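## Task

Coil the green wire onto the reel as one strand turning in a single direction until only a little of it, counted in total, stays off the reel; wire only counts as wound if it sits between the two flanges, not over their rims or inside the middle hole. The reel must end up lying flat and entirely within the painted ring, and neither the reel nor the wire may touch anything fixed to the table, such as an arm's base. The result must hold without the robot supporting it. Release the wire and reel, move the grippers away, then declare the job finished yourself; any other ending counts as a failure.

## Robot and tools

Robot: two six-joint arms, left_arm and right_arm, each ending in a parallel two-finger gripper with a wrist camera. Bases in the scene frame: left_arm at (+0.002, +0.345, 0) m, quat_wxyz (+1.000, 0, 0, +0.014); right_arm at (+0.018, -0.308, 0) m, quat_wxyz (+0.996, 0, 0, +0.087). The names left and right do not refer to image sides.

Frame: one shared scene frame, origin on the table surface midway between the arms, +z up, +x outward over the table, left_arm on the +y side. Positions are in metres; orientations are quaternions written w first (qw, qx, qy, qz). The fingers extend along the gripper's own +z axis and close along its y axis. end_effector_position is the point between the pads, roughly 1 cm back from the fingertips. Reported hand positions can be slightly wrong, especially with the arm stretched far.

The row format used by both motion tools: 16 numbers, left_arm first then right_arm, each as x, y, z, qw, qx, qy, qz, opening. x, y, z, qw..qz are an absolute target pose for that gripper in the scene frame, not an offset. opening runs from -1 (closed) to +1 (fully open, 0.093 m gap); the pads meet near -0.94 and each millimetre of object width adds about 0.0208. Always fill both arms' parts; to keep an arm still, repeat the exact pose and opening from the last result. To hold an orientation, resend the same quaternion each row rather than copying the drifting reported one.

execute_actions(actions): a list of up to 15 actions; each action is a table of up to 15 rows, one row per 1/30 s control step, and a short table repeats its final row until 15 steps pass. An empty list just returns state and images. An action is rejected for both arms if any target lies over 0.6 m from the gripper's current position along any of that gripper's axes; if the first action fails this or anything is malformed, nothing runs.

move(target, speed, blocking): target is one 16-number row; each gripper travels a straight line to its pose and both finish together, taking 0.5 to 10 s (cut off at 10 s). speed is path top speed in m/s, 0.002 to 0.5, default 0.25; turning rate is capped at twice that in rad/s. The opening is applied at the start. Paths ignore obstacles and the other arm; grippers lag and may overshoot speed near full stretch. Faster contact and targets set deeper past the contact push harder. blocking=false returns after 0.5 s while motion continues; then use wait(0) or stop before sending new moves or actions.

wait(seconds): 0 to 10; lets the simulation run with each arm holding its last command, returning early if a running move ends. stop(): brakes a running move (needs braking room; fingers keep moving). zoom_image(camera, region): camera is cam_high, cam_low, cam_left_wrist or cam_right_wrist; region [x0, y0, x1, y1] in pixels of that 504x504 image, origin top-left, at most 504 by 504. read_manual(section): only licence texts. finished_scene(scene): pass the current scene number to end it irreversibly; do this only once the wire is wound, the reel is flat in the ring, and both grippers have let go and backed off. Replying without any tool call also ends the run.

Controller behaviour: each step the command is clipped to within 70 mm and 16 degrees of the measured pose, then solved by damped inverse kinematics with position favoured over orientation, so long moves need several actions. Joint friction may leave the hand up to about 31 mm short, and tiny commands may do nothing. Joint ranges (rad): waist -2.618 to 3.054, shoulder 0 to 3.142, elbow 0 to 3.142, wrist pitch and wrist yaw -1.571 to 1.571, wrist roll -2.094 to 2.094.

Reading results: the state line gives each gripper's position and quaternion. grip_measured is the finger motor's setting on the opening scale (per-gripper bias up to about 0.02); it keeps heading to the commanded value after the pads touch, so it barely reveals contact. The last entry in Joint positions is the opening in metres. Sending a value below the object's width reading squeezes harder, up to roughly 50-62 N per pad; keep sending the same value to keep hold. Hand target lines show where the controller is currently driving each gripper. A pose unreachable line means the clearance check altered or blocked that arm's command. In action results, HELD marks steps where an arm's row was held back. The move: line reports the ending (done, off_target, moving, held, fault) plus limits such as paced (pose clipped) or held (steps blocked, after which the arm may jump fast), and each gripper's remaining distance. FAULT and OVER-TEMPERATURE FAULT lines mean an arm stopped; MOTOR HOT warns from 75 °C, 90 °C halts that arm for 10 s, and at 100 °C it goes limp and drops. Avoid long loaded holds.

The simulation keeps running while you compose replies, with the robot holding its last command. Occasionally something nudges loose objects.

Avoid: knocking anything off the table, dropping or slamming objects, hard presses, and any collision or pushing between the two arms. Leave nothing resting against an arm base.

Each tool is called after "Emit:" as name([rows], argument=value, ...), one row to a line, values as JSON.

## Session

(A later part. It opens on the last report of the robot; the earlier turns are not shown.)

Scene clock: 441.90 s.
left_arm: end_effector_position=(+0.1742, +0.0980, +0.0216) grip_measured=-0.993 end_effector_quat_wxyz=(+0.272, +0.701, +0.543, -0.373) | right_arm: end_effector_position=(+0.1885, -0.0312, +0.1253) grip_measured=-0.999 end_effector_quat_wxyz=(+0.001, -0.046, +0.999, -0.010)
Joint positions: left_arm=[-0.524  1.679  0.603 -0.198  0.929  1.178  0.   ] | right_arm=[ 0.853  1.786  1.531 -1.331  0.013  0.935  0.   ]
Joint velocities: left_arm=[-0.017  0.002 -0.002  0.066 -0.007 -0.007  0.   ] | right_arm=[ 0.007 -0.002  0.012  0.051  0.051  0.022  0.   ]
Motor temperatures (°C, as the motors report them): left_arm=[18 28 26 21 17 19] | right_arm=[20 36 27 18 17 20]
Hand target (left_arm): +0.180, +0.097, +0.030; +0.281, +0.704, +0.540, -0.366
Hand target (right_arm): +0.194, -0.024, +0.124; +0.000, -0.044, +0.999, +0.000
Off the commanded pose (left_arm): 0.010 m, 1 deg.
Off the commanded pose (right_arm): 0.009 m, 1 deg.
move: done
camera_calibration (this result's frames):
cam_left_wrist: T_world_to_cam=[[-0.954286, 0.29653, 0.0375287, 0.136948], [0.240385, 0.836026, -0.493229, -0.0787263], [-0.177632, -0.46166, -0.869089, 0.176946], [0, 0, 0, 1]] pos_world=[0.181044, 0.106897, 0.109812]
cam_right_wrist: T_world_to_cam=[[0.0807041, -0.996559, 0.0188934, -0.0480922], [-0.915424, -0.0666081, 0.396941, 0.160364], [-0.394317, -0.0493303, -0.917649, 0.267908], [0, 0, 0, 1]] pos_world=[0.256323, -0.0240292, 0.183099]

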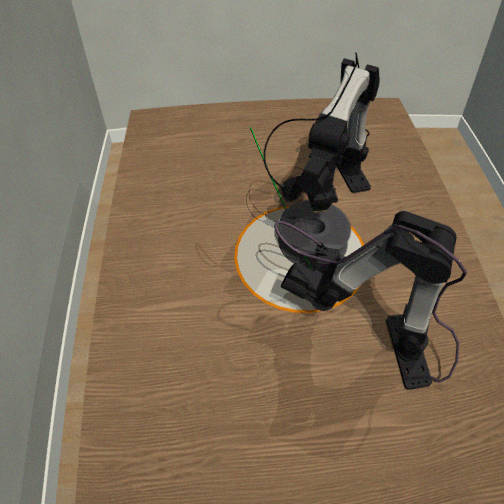

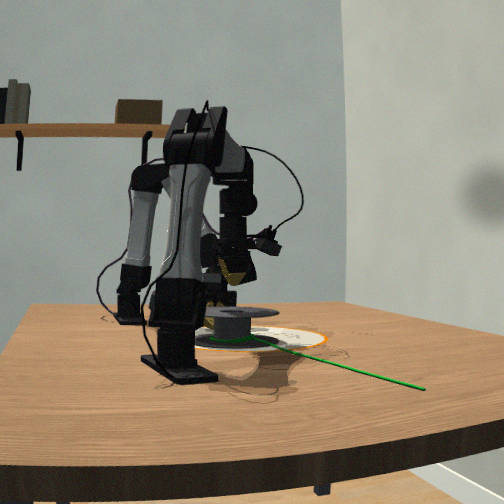

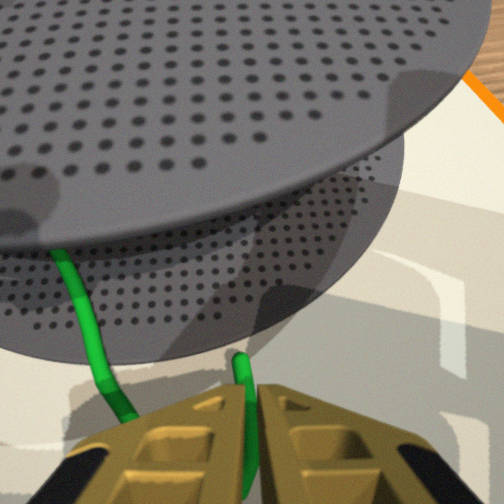

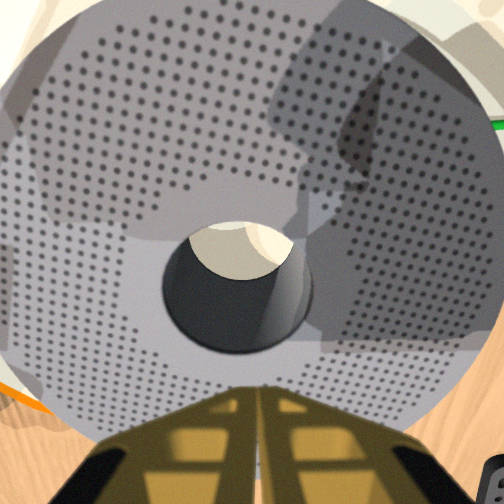

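Emit:
move(target=[0.180,0.097,0.030,0.281,0.704,0.540,-0.366,-1,0.196,-0.022,0.044,0,-0.0436,0.999,0,-1], speed=0.08)

Scene clock: 443.73 s.
left_arm: end_effector_position=(+0.1741, +0.0980, +0.0215) grip_measured=-0.993 end_effector_quat_wxyz=(+0.272, +0.701, +0.543, -0.374) | right_arm: end_effector_position=(+0.1937, -0.0221, +0.0543) grip_measured=-0.999 end_effector_quat_wxyz=(+0.007, -0.046, +0.999, +0.001)
Joint positions: left_arm=[-0.524  1.679  0.603 -0.199  0.929  1.178  0.   ] | right_arm=[ 0.853  1.844  1.318 -1.036  0.012  0.933  0.   ]
Joint velocities: left_arm=[-0.007 -0.002 -0.012  0.037 -0.007 -0.007  0.   ] | right_arm=[-0.007  0.012  0.007  0.037 -0.051 -0.037  0.   ]
Motor temperatures (°C, as the motors report them): left_arm=[18 28 26 21 17 19] | right_arm=[20 35 27 18 17 20]
Hand target (left_arm): +0.180, +0.097, +0.030; +0.281, +0.704, +0.540, -0.366
Hand target (right_arm): +0.195, -0.024, +0.044; +0.000, -0.043, +0.999, -0.000
Off the commanded pose (left_arm): 0.010 m, 1 deg.
Off the commanded pose (right_arm): 0.011 m, 1 deg.
move: off_target (right_arm)
camera_calibration (this result's frames):
cam_left_wrist: T_world_to_cam=[[-0.954261, 0.296516, 0.0382766, 0.136806], [0.240055, 0.836205, -0.493086, -0.0787324], [-0.178215, -0.461344, -0.869138, 0.176992], [0, 0, 0, 1]] pos_world=[0.180991, 0.106926, 0.109772]
cam_right_wrist: T_world_to_cam=[[0.0825033, -0.996589, -0.00176798, -0.0373209], [-0.919714, -0.0768221, 0.384999, 0.195159], [-0.383822, -0.0301377, -0.922915, 0.203989], [0, 0, 0, 1]] pos_world=[0.260865, -0.0160533, 0.113063]

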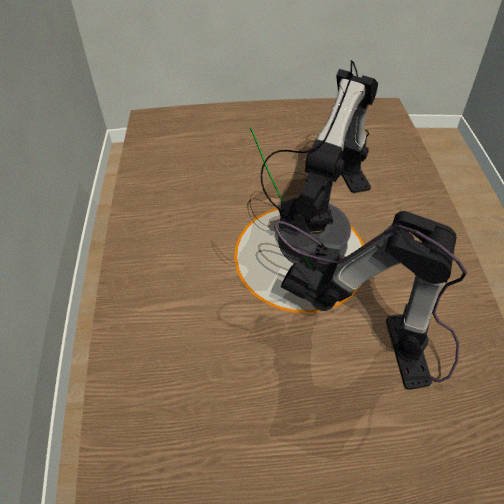

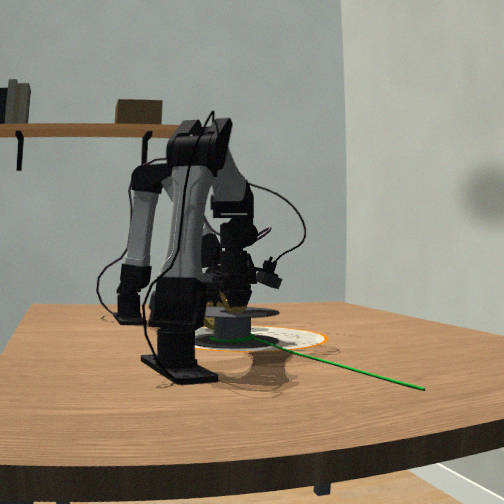

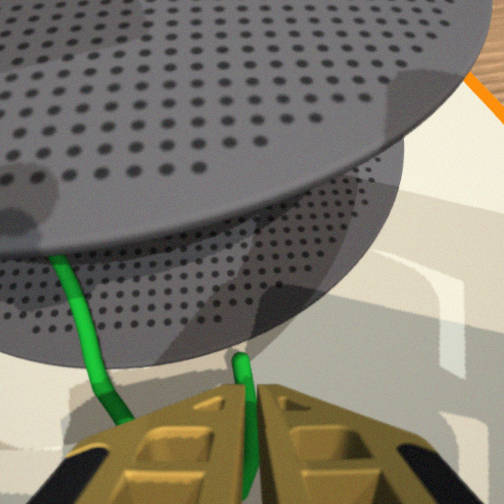

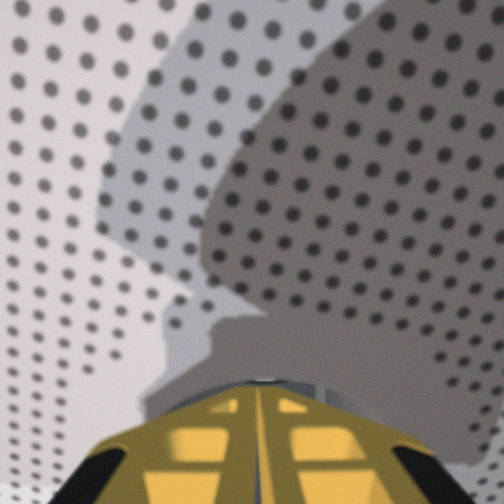

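Right is in the hole. Expand.

Emit:
move(target=[0.180,0.097,0.034,0.281,0.704,0.540,-0.366,-1,0.194,-0.024,0.046,0,-0.0436,0.999,0,0.0], speed=0.05)

Scene clock: 444.77 s.
left_arm: end_effector_position=(+0.1724, +0.0990, +0.0241) grip_measured=-0.993 end_effector_quat_wxyz=(+0.270, +0.701, +0.544, -0.375) | right_arm: end_effector_position=(+0.1917, -0.0221, +0.0598) grip_measured=-0.180 end_effector_quat_wxyz=(+0.006, -0.047, +0.999, +0.007)
Joint positions: left_arm=[-0.524  1.665  0.603 -0.218  0.929  1.178  0.   ] | right_arm=[ 0.853  1.826  1.318 -1.044  0.003  0.933  0.037]
Joint velocities: left_arm=[ 0.002  0.002 -0.012  0.007 -0.022 -0.022  0.   ] | right_arm=[ 0.002  0.007  0.002 -0.066 -0.007 -0.037  0.002]
Motor temperatures (°C, as the motors report them): left_arm=[18 28 26 21 17 19] | right_arm=[20 35 27 18 17 20]
Hand target (left_arm): +0.180, +0.097, +0.034; +0.281, +0.704, +0.540, -0.366
Hand target (right_arm): +0.193, -0.024, +0.046; -0.000, -0.044, +0.999, -0.000
Off the commanded pose (left_arm): 0.013 m, 2 deg.
Off the commanded pose (right_arm): 0.014 m, 1 deg.
move: off_target (left_arm, right_arm)
camera_calibration (this result's frames):
cam_left_wrist: T_world_to_cam=[[-0.954083, 0.29642, 0.0431373, 0.134696], [0.237907, 0.83737, -0.492151, -0.0776102], [-0.182005, -0.45929, -0.86944, 0.17977], [0, 0, 0, 1]] pos_world=[0.179694, 0.107628, 0.112293]
cam_right_wrist: T_world_to_cam=[[0.0833607, -0.996416, -0.0143289, -0.036549], [-0.918576, -0.0824074, 0.386558, 0.190752], [-0.386354, -0.0190617, -0.922154, 0.208961], [0, 0, 0, 1]] pos_world=[0.259, -0.0167155, 0.118433]

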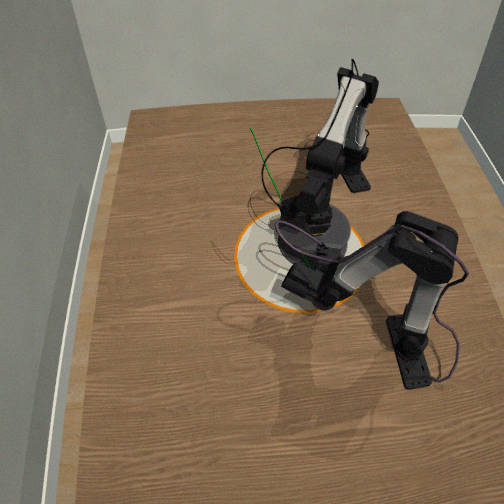

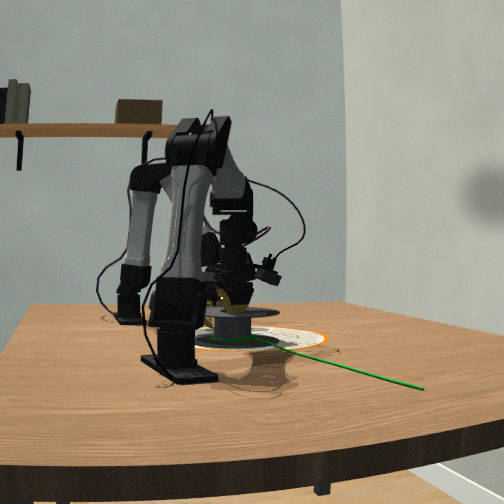

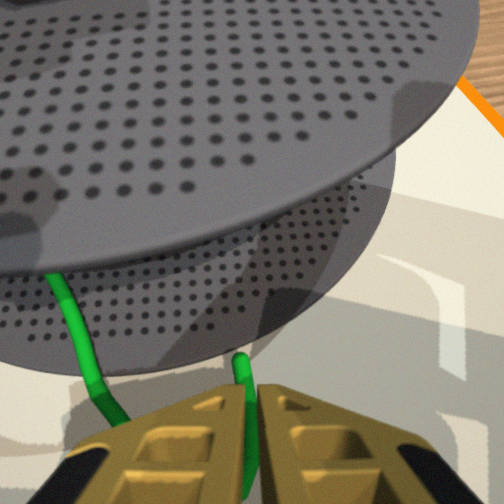

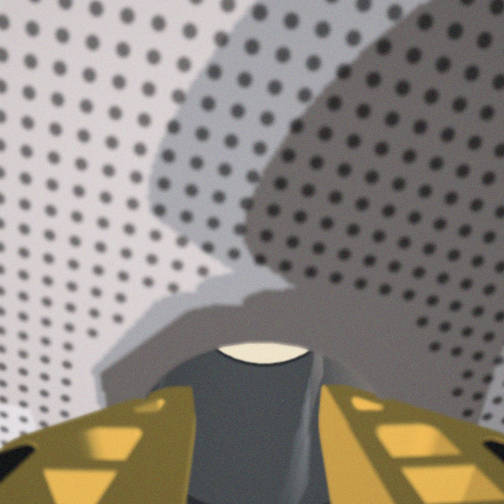

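Emit:
move(target=[0.178,0.090,0.042,0.281,0.704,0.540,-0.366,-1,0.194,-0.024,0.044,0,-0.0436,0.999,0,0.0], speed=0.03)

Emit:
move(target=[0.186,0.056,0.036,0.281,0.704,0.540,-0.366,-1,0.194,-0.024,0.044,0,-0.0436,0.999,0,0.0], speed=0.03)

Scene clock: 446.30 s.
left_arm: end_effector_position=(+0.1746, +0.0932, +0.0337) grip_measured=-0.993 end_effector_quat_wxyz=(+0.275, +0.700, +0.543, -0.373) | right_arm: end_effector_position=(+0.1918, -0.0219, +0.0603) grip_measured=-0.180 end_effector_quat_wxyz=(+0.007, -0.047, +0.999, +0.008)
Joint positions: left_arm=[-0.54   1.637  0.619 -0.225  0.925  1.144  0.   ] | right_arm=[ 0.853  1.824  1.318 -1.044  0.003  0.933  0.037]
Joint velocities: left_arm=[-0.012 -0.012 -0.027  0.007  0.081 -0.022  0.   ] | right_arm=[-0.007 -0.002 -0.017  0.051 -0.037  0.037 -0.001]
Motor temperatures (°C, as the motors report them): left_arm=[18 28 26 21 17 19] | right_arm=[20 35 27 18 17 20]
Hand target (left_arm): +0.178, +0.090, +0.042; +0.281, +0.704, +0.540, -0.366
Hand target (right_arm): +0.193, -0.025, +0.045; -0.000, -0.044, +0.999, +0.000
Off the commanded pose (left_arm): 0.010 m, 1 deg.
Off the commanded pose (right_arm): 0.017 m, 1 deg.
move: off_target (right_arm)
camera_calibration (this result's frames):
cam_left_wrist: T_world_to_cam=[[-0.955573, 0.292786, 0.0340118, 0.13899], [0.238218, 0.835082, -0.495874, -0.0682595], [-0.173588, -0.465741, -0.867728, 0.18496], [0, 0, 0, 1]] pos_world=[0.181182, 0.102452, 0.12192]
cam_right_wrist: T_world_to_cam=[[0.0837558, -0.99636, -0.0158678, -0.036383], [-0.918927, -0.0833862, 0.385512, 0.19077], [-0.385432, -0.0177075, -0.922566, 0.20932], [0, 0, 0, 1]] pos_world=[0.25903, -0.0166364, 0.11899]

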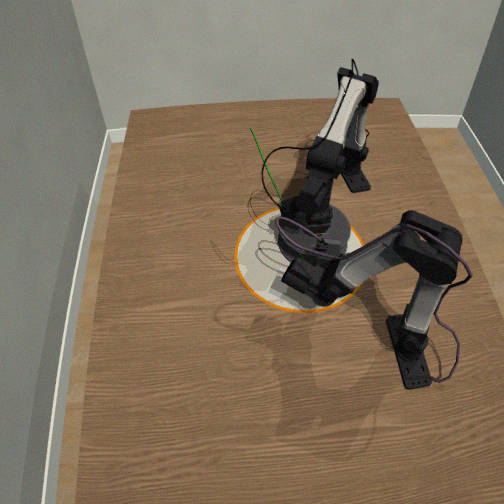

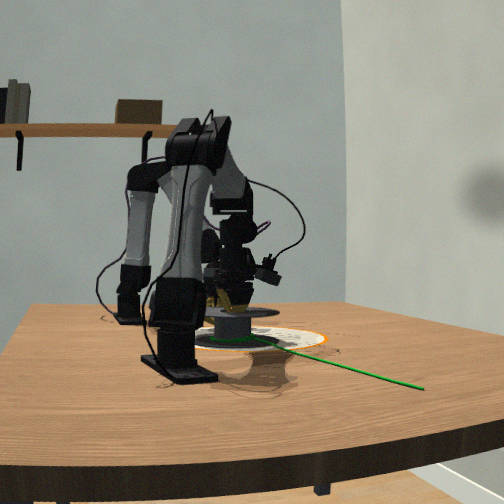

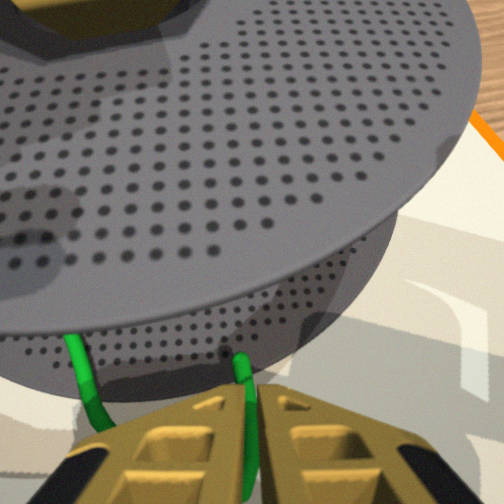

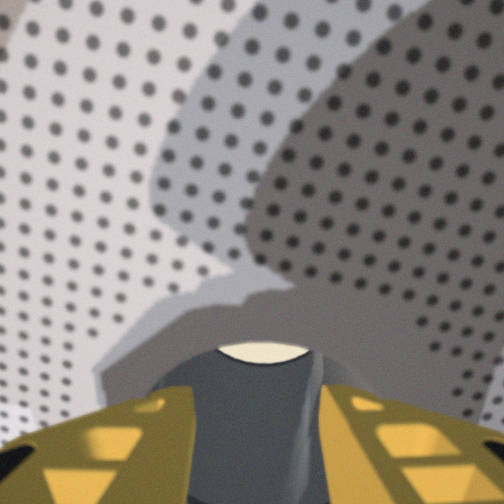

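Scene clock: 447.83 s.
left_arm: end_effector_position=(+0.1765, +0.0695, +0.0323) grip_measured=-0.993 end_effector_quat_wxyz=(+0.260, +0.697, +0.556, -0.371) | right_arm: end_effector_position=(+0.1923, -0.0225, +0.0603) grip_measured=-0.180 end_effector_quat_wxyz=(+0.007, -0.046, +0.999, +0.007)
Joint positions: left_arm=[-0.624  1.677  0.663 -0.158  0.878  1.009  0.   ] | right_arm=[ 0.852  1.824  1.318 -1.045  0.003  0.933  0.037]
Joint velocities: left_arm=[-0.032  0.017 -0.007 -0.051 -0.022 -0.037  0.   ] | right_arm=[-0.002  0.017  0.022 -0.022 -0.037 -0.037 -0.   ]
Motor temperatures (°C, as the motors report them): left_arm=[18 28 26 21 17 19] | right_arm=[20 35 27 18 17 20]
Hand target (left_arm): +0.185, +0.057, +0.037; +0.280, +0.704, +0.540, -0.366
Hand target (right_arm): +0.193, -0.025, +0.045; -0.000, -0.043, +0.999, -0.000
Off the commanded pose (left_arm): 0.017 m, 3 deg.
Off the commanded pose (right_arm): 0.016 m, 1 deg.
move: off_target (left_arm, right_arm)
camera_calibration (this result's frames):
cam_left_wrist: T_world_to_cam=[[-0.957631, 0.280681, 0.0645033, 0.147995], [0.217763, 0.852271, -0.475619, -0.0478486], [-0.188471, -0.441421, -0.877284, 0.174279], [0, 0, 0, 1]] pos_world=[0.184991, 0.0761712, 0.120589]
cam_right_wrist: T_world_to_cam=[[0.0818436, -0.996537, -0.0147176, -0.0367265], [-0.918982, -0.0811728, 0.385854, 0.191181], [-0.385712, -0.0180545, -0.922443, 0.209519], [0, 0, 0, 1]] pos_world=[0.259512, -0.0172978, 0.118961]

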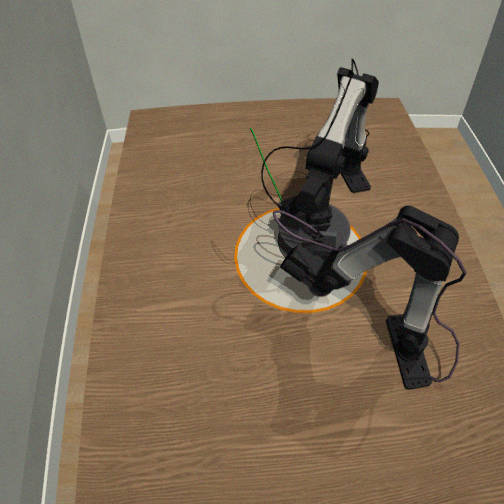

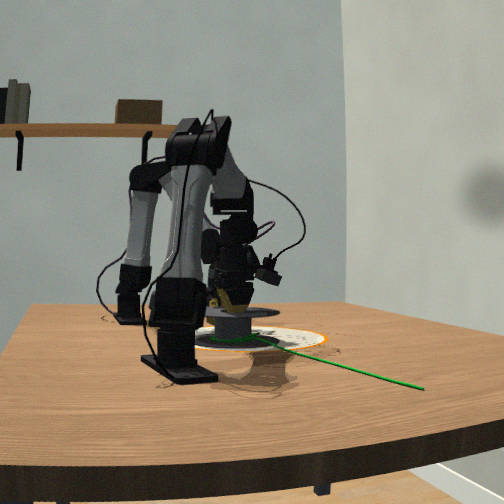

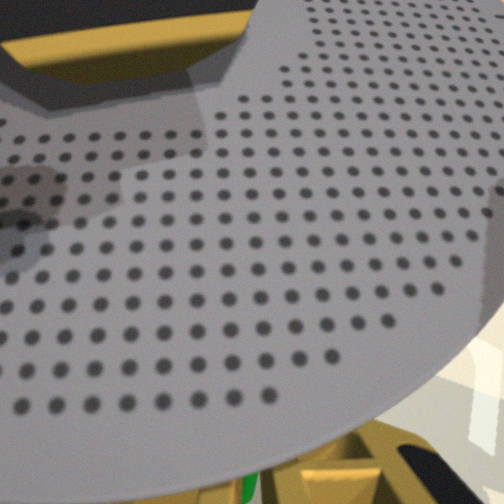

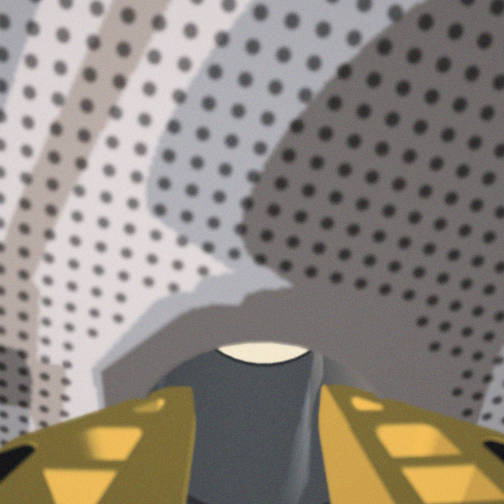

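Emit:
move(target=[0.186,0.056,0.030,0.281,0.704,0.540,-0.366,-1,0.194,-0.024,0.044,0,0.4617,0.887,0,0.0], speed=0.15)

Emit:
zoom_image(camera="cam_low", region=[170,270,300,360])

Scene clock: 452.30 s.
left_arm: end_effector_position=(+0.1879, +0.0647, +0.0267) grip_measured=-0.993 end_effector_quat_wxyz=(+0.278, +0.700, +0.555, -0.353) | right_arm: end_effector_position=(+0.1881, -0.0249, +0.0603) grip_measured=-0.181 end_effector_quat_wxyz=(-0.005, +0.433, +0.901, +0.001)
Joint positions: left_arm=[-0.627  1.705  0.663 -0.08   0.848  0.996  0.   ] | right_arm=[ 0.852  1.824  1.318 -1.062 -0.011  1.922  0.037]
Joint velocities: left_arm=[-0.002 -0.017 -0.007 -0.022 -0.066  0.022  0.   ] | right_arm=[ 0.007 -0.002  0.002  0.037  0.007  0.037 -0.   ]
Motor temperatures (°C, as the motors report them): left_arm=[18 28 26 21 17 19] | right_arm=[20 35 26 18 17 20]
Hand target (left_arm): +0.186, +0.056, +0.030; +0.281, +0.704, +0.540, -0.366
Hand target (right_arm): +0.193, -0.025, +0.045; -0.001, +0.461, +0.887, -0.001
Off the commanded pose (left_arm): 0.009 m, 2 deg.
Off the commanded pose (right_arm): 0.017 m, 4 deg.
move: off_target (right_arm)
camera_calibration (this result's frames):
cam_left_wrist: T_world_to_cam=[[-0.964378, 0.263858, 0.0188396, 0.164165], [0.224741, 0.854807, -0.467756, -0.0506099], [-0.139525, -0.446859, -0.883657, 0.16077], [0, 0, 0, 1]] pos_world=[0.192122, 0.0717874, 0.1153]
cam_right_wrist: T_world_to_cam=[[-0.787604, -0.616181, 0.000814343, 0.133358], [-0.562257, 0.719219, 0.408156, 0.138659], [-0.252083, 0.321007, -0.912912, 0.19057], [0, 0, 0, 1]] pos_world=[0.231035, -0.0787282, 0.117271]

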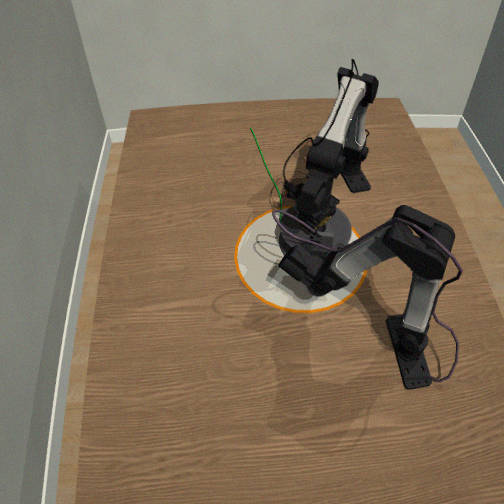

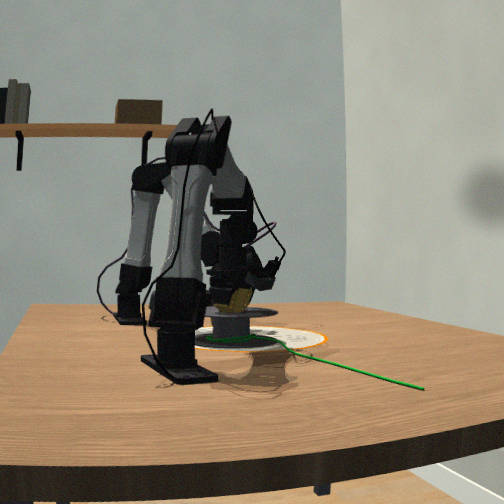

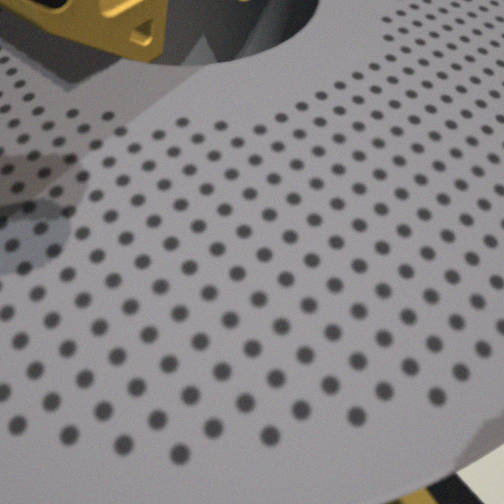

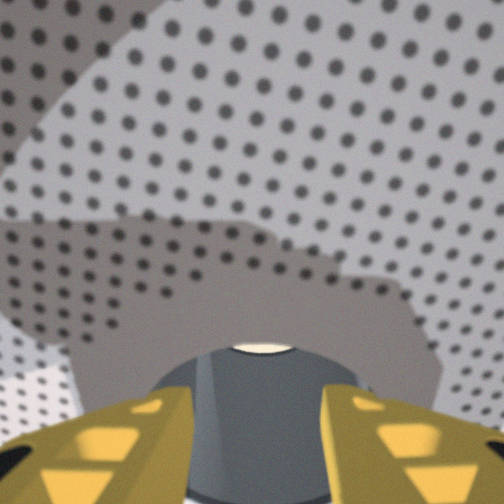

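Region (170, 270, 300, 360) of cam_low's 504x504 image, scaled by 3.877, with more detail than that image has; it fills the top 349 rows of this view, and the rest is white.

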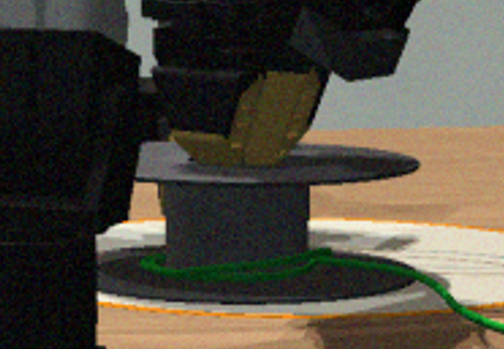

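Emit:
move(target=[0.188,0.062,0.030,0.281,0.704,0.540,-0.366,-0.6,0.194,-0.024,0.044,0,0.4617,0.887,0,0.0], speed=0.05)

Emit:
move(target=[0.198,0.125,0.045,0.281,0.704,0.540,-0.366,-0.6,0.194,-0.024,0.044,0,0.4617,0.887,0,0.0], speed=0.04)

Scene clock: 453.80 s.
left_arm: end_effector_position=(+0.1885, +0.0651, +0.0270) grip_measured=-0.602 end_effector_quat_wxyz=(+0.282, +0.705, +0.548, -0.351) | right_arm: end_effector_position=(+0.1882, -0.0245, +0.0613) grip_measured=-0.139 end_effector_quat_wxyz=(-0.005, +0.444, +0.896, +0.003)
Joint positions: left_arm=[-0.624  1.705  0.663 -0.08   0.85   1.017  0.016] | right_arm=[ 0.852  1.821  1.318 -1.062 -0.011  1.945  0.039]
Joint velocities: left_arm=[ 0.012 -0.012 -0.017 -0.007  0.066 -0.022  0.   ] | right_arm=[-0.007 -0.012  0.007  0.037  0.007 -0.022  0.002]
Motor temperatures (°C, as the motors report them): left_arm=[18 28 26 21 17 19] | right_arm=[20 35 26 19 17 20]
Hand target (left_arm): +0.188, +0.062, +0.030; +0.282, +0.704, +0.540, -0.365
Hand target (right_arm): +0.193, -0.025, +0.045; -0.000, +0.461, +0.887, -0.000
Off the commanded pose (left_arm): 0.004 m, 2 deg.
Off the commanded pose (right_arm): 0.018 m, 2 deg.
move: off_target (right_arm)
camera_calibration (this result's frames):
cam_left_wrist: T_world_to_cam=[[-0.961614, 0.274399, 0.00204111, 0.163878], [0.241434, 0.849578, -0.468964, -0.0537622], [-0.130417, -0.45047, -0.883215, 0.159783], [0, 0, 0, 1]] pos_world=[0.191406, 0.0726849, 0.115576]
cam_right_wrist: T_world_to_cam=[[-0.801496, -0.597994, -0.00254952, 0.13692], [-0.54621, 0.730341, 0.410191, 0.135123], [-0.24343, 0.330159, -0.911996, 0.189982], [0, 0, 0, 1]] pos_world=[0.229794, -0.0795328, 0.118186]

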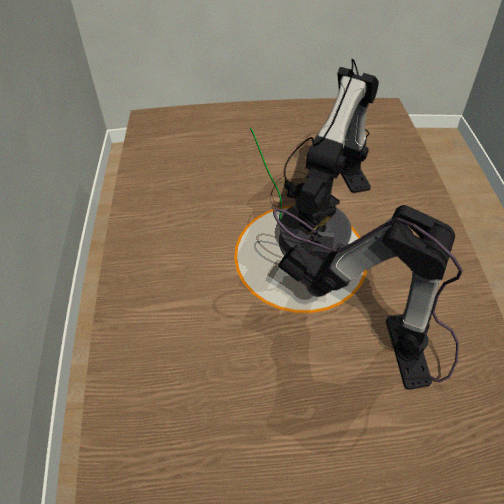

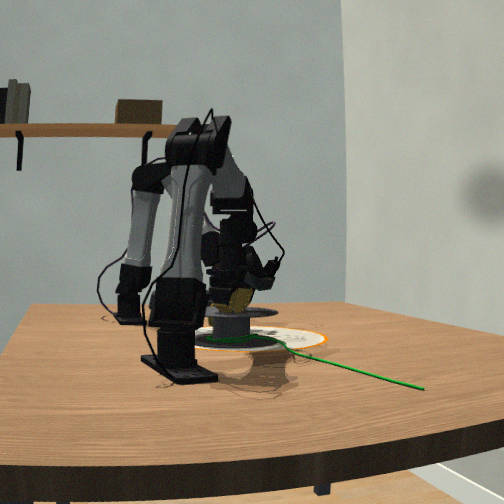

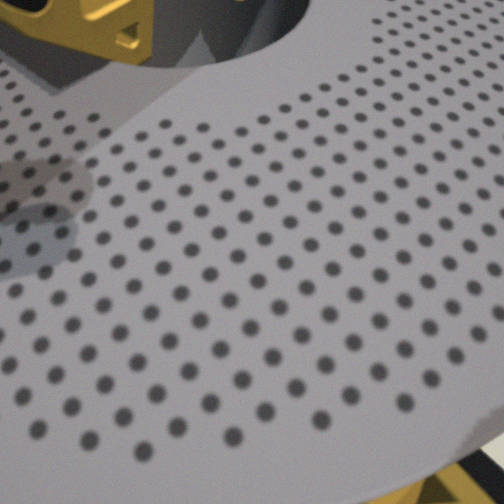

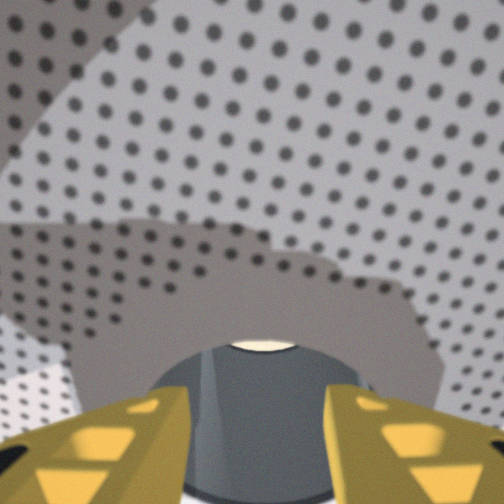

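Scene clock: 455.87 s.
left_arm: end_effector_position=(+0.1929, +0.1254, +0.0330) grip_measured=-0.602 end_effector_quat_wxyz=(+0.267, +0.702, +0.548, -0.368) | right_arm: end_effector_position=(+0.1884, -0.0241, +0.0613) grip_measured=-0.139 end_effector_quat_wxyz=(-0.006, +0.449, +0.893, +0.004)
Joint positions: left_arm=[-0.396  1.686  0.703 -0.469  0.939  1.388  0.016] | right_arm=[ 0.852  1.821  1.318 -1.06  -0.012  1.957  0.039]
Joint velocities: left_arm=[ 0.012  0.007  0.012  0.007  0.007  0.037 -0.001] | right_arm=[-0.012 -0.007  0.017  0.022 -0.066  0.022 -0.001]
Motor temperatures (°C, as the motors report them): left_arm=[18 28 27 21 17 19] | right_arm=[20 35 26 19 17 20]
Hand target (left_arm): +0.199, +0.124, +0.045; +0.283, +0.703, +0.540, -0.366
Hand target (right_arm): +0.193, -0.025, +0.045; -0.000, +0.462, +0.887, -0.000
Off the commanded pose (left_arm): 0.013 m, 2 deg.
Off the commanded pose (right_arm): 0.018 m, 2 deg.
move: off_target (left_arm, right_arm)
camera_calibration (this result's frames):
cam_left_wrist: T_world_to_cam=[[-0.955518, 0.291708, 0.0435003, 0.146873], [0.236375, 0.845636, -0.478567, -0.101431], [-0.176387, -0.446997, -0.876973, 0.201003], [0, 0, 0, 1]] pos_world=[0.19977, 0.132777, 0.121344]
cam_right_wrist: T_world_to_cam=[[-0.808732, -0.588163, -0.00400582, 0.139014], [-0.537474, 0.736234, 0.411196, 0.133344], [-0.238901, 0.3347, -0.911538, 0.189117], [0, 0, 0, 1]] pos_world=[0.229275, -0.0797071, 0.118114]

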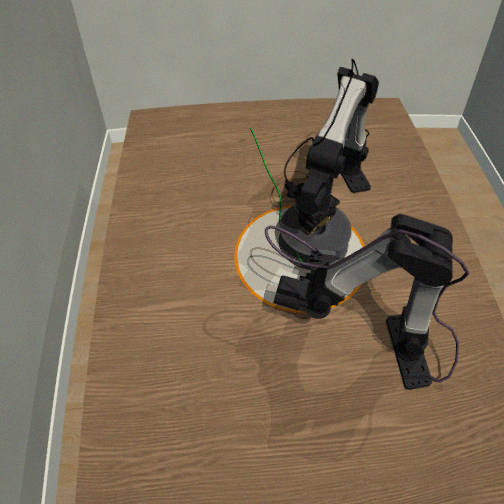

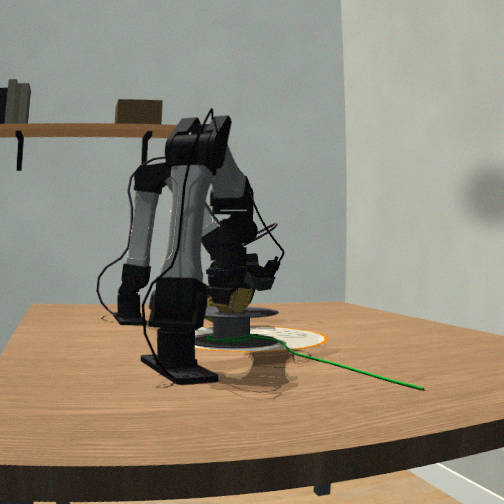

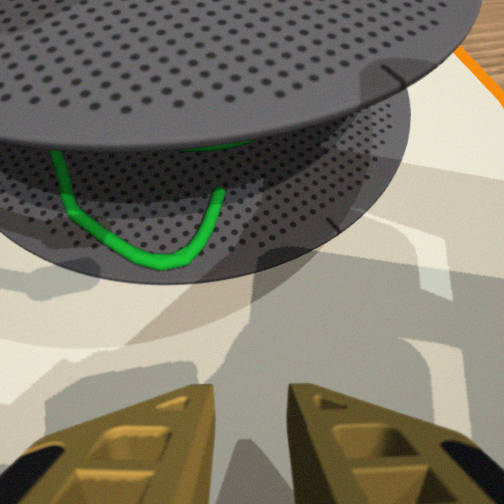

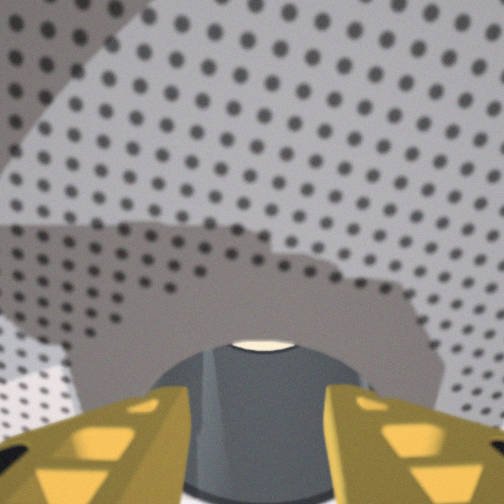

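Emit:
move(target=[0.21,0.22,0.12,0.281,0.704,0.540,-0.366,-0.6,0.194,-0.024,0.044,0,-0.5,0.866,0,0.0], speed=0.3)

Scene clock: 460.43 s.
left_arm: end_effector_position=(+0.2101, +0.2153, +0.1146) grip_measured=-0.602 end_effector_quat_wxyz=(+0.282, +0.700, +0.541, -0.371) | right_arm: end_effector_position=(+0.1920, -0.0181, +0.0615) grip_measured=-0.106 end_effector_quat_wxyz=(+0.013, -0.490, +0.871, +0.014)
Joint positions: left_arm=[-0.007  1.645  1.004 -1.316  0.915  2.037  0.016] | right_arm=[ 0.852  1.821  1.318 -1.031 -0.012  0.001  0.04 ]
Joint velocities: left_arm=[-0.002  0.002 -0.012  0.037  0.007 -0.022  0.001] | right_arm=[-0.012  0.002 -0.017 -0.037  0.022 -0.066 -0.   ]
Motor temperatures (°C, as the motors report them): left_arm=[18 28 27 21 17 19] | right_arm=[20 35 26 19 17 20]
Hand target (left_arm): +0.212, +0.218, +0.120; +0.283, +0.703, +0.541, -0.364
Hand target (right_arm): +0.193, -0.025, +0.045; -0.000, -0.500, +0.866, +0.000
Off the commanded pose (left_arm): 0.007 m, 1 deg.
Off the commanded pose (right_arm): 0.019 m, 3 deg.
move: off_target (right_arm)
camera_calibration (this result's frames):
cam_left_wrist: T_world_to_cam=[[-0.957001, 0.289365, 0.0204207, 0.136995], [0.24057, 0.831019, -0.501531, -0.137526], [-0.162095, -0.475053, -0.864899, 0.317492], [0, 0, 0, 1]] pos_world=[0.215653, 0.22547, 0.202827]
cam_right_wrist: T_world_to_cam=[[0.849234, -0.52785, -0.0132961, -0.17124], [-0.487462, -0.793436, 0.364473, 0.0964543], [-0.202937, -0.303041, -0.931119, 0.1709], [0, 0, 0, 1]] pos_world=[0.227122, 0.0379308, 0.121696]

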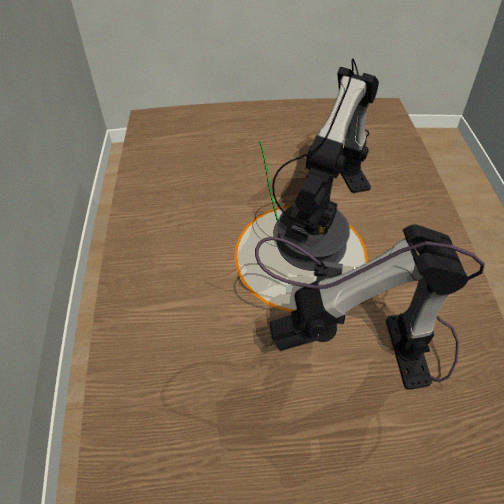

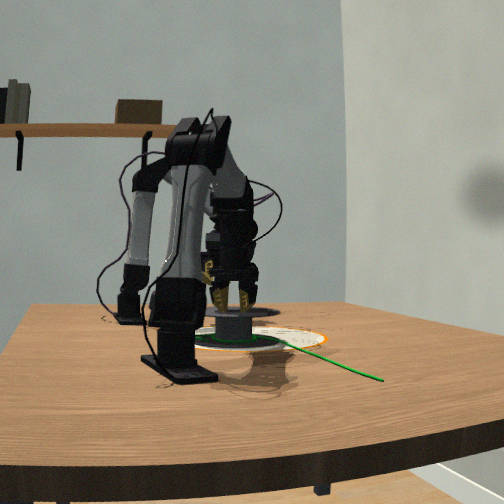

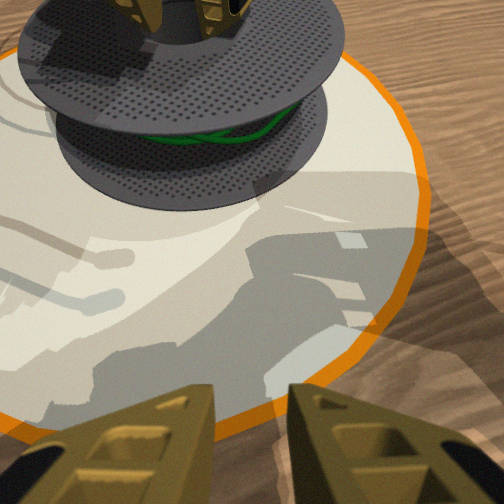

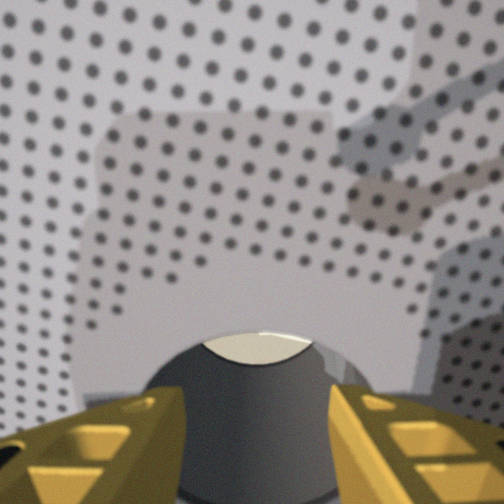

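Emit:
move(target=[0.21,0.22,0.12,0.281,0.704,0.540,-0.366,-0.6,0.205,-0.015,0.040,0,-0.9976,0.0698,0,0.0], speed=0.3)

Scene clock: 465.13 s.
left_arm: end_effector_position=(+0.2080, +0.2170, +0.1150) grip_measured=-0.602 end_effector_quat_wxyz=(+0.280, +0.701, +0.540, -0.373) | right_arm: end_effector_position=(+0.1966, -0.0170, +0.0637) grip_measured=-0.017 end_effector_quat_wxyz=(-0.018, +0.996, -0.082, -0.001)
Joint positions: left_arm=[-0.001  1.645  1.004 -1.331  0.909  2.054  0.016] | right_arm=[ 0.839  1.836  1.347 -1.05  -0.017 -1.965  0.044]
Joint velocities: left_arm=[ 0.012  0.002  0.017  0.022 -0.022 -0.007  0.001] | right_arm=[-0.012 -0.002 -0.007 -0.037 -0.007 -0.066 -0.001]
Motor temperatures (°C, as the motors report them): left_arm=[18 28 27 21 17 19] | right_arm=[20 34 26 19 17 20]
Hand target (left_arm): +0.210, +0.220, +0.120; +0.281, +0.704, +0.540, -0.366
Hand target (right_arm): +0.204, -0.017, +0.041; -0.000, +0.998, -0.070, -0.001
Off the commanded pose (left_arm): 0.006 m, 1 deg.
Off the commanded pose (right_arm): 0.025 m, 2 deg.
move: off_target (right_arm)
camera_calibration (this result's frames):
cam_left_wrist: T_world_to_cam=[[-0.955216, 0.295034, 0.0227224, 0.132652], [0.244511, 0.83022, -0.500948, -0.138994], [-0.166661, -0.472958, -0.865179, 0.318785], [0, 0, 0, 1]] pos_world=[0.213826, 0.227031, 0.203163]
cam_right_wrist: T_world_to_cam=[[0.173077, 0.984329, 0.0337662, -0.0188651], [0.902652, -0.172245, 0.394399, -0.165964], [0.394035, -0.0377822, -0.918319, 0.0605006], [0, 0, 0, 1]] pos_world=[0.129234, -0.00773119, 0.121652]

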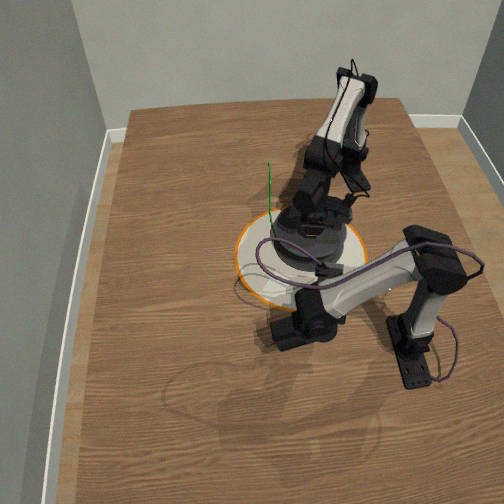

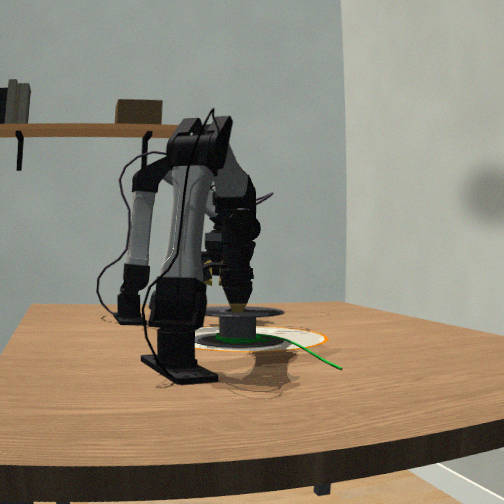

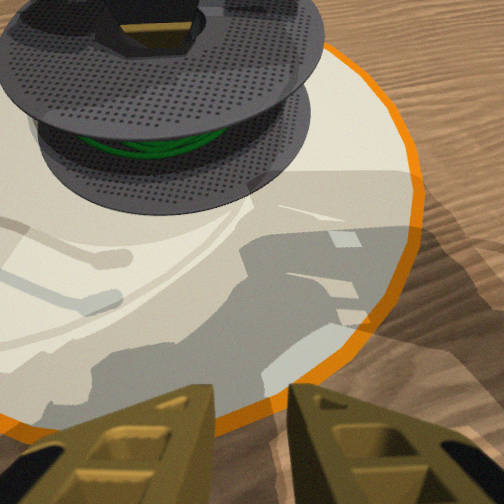

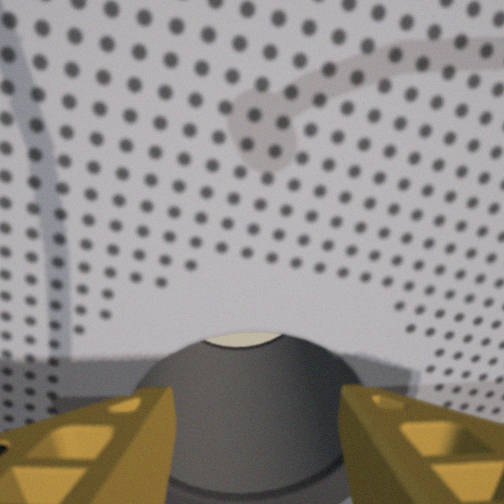

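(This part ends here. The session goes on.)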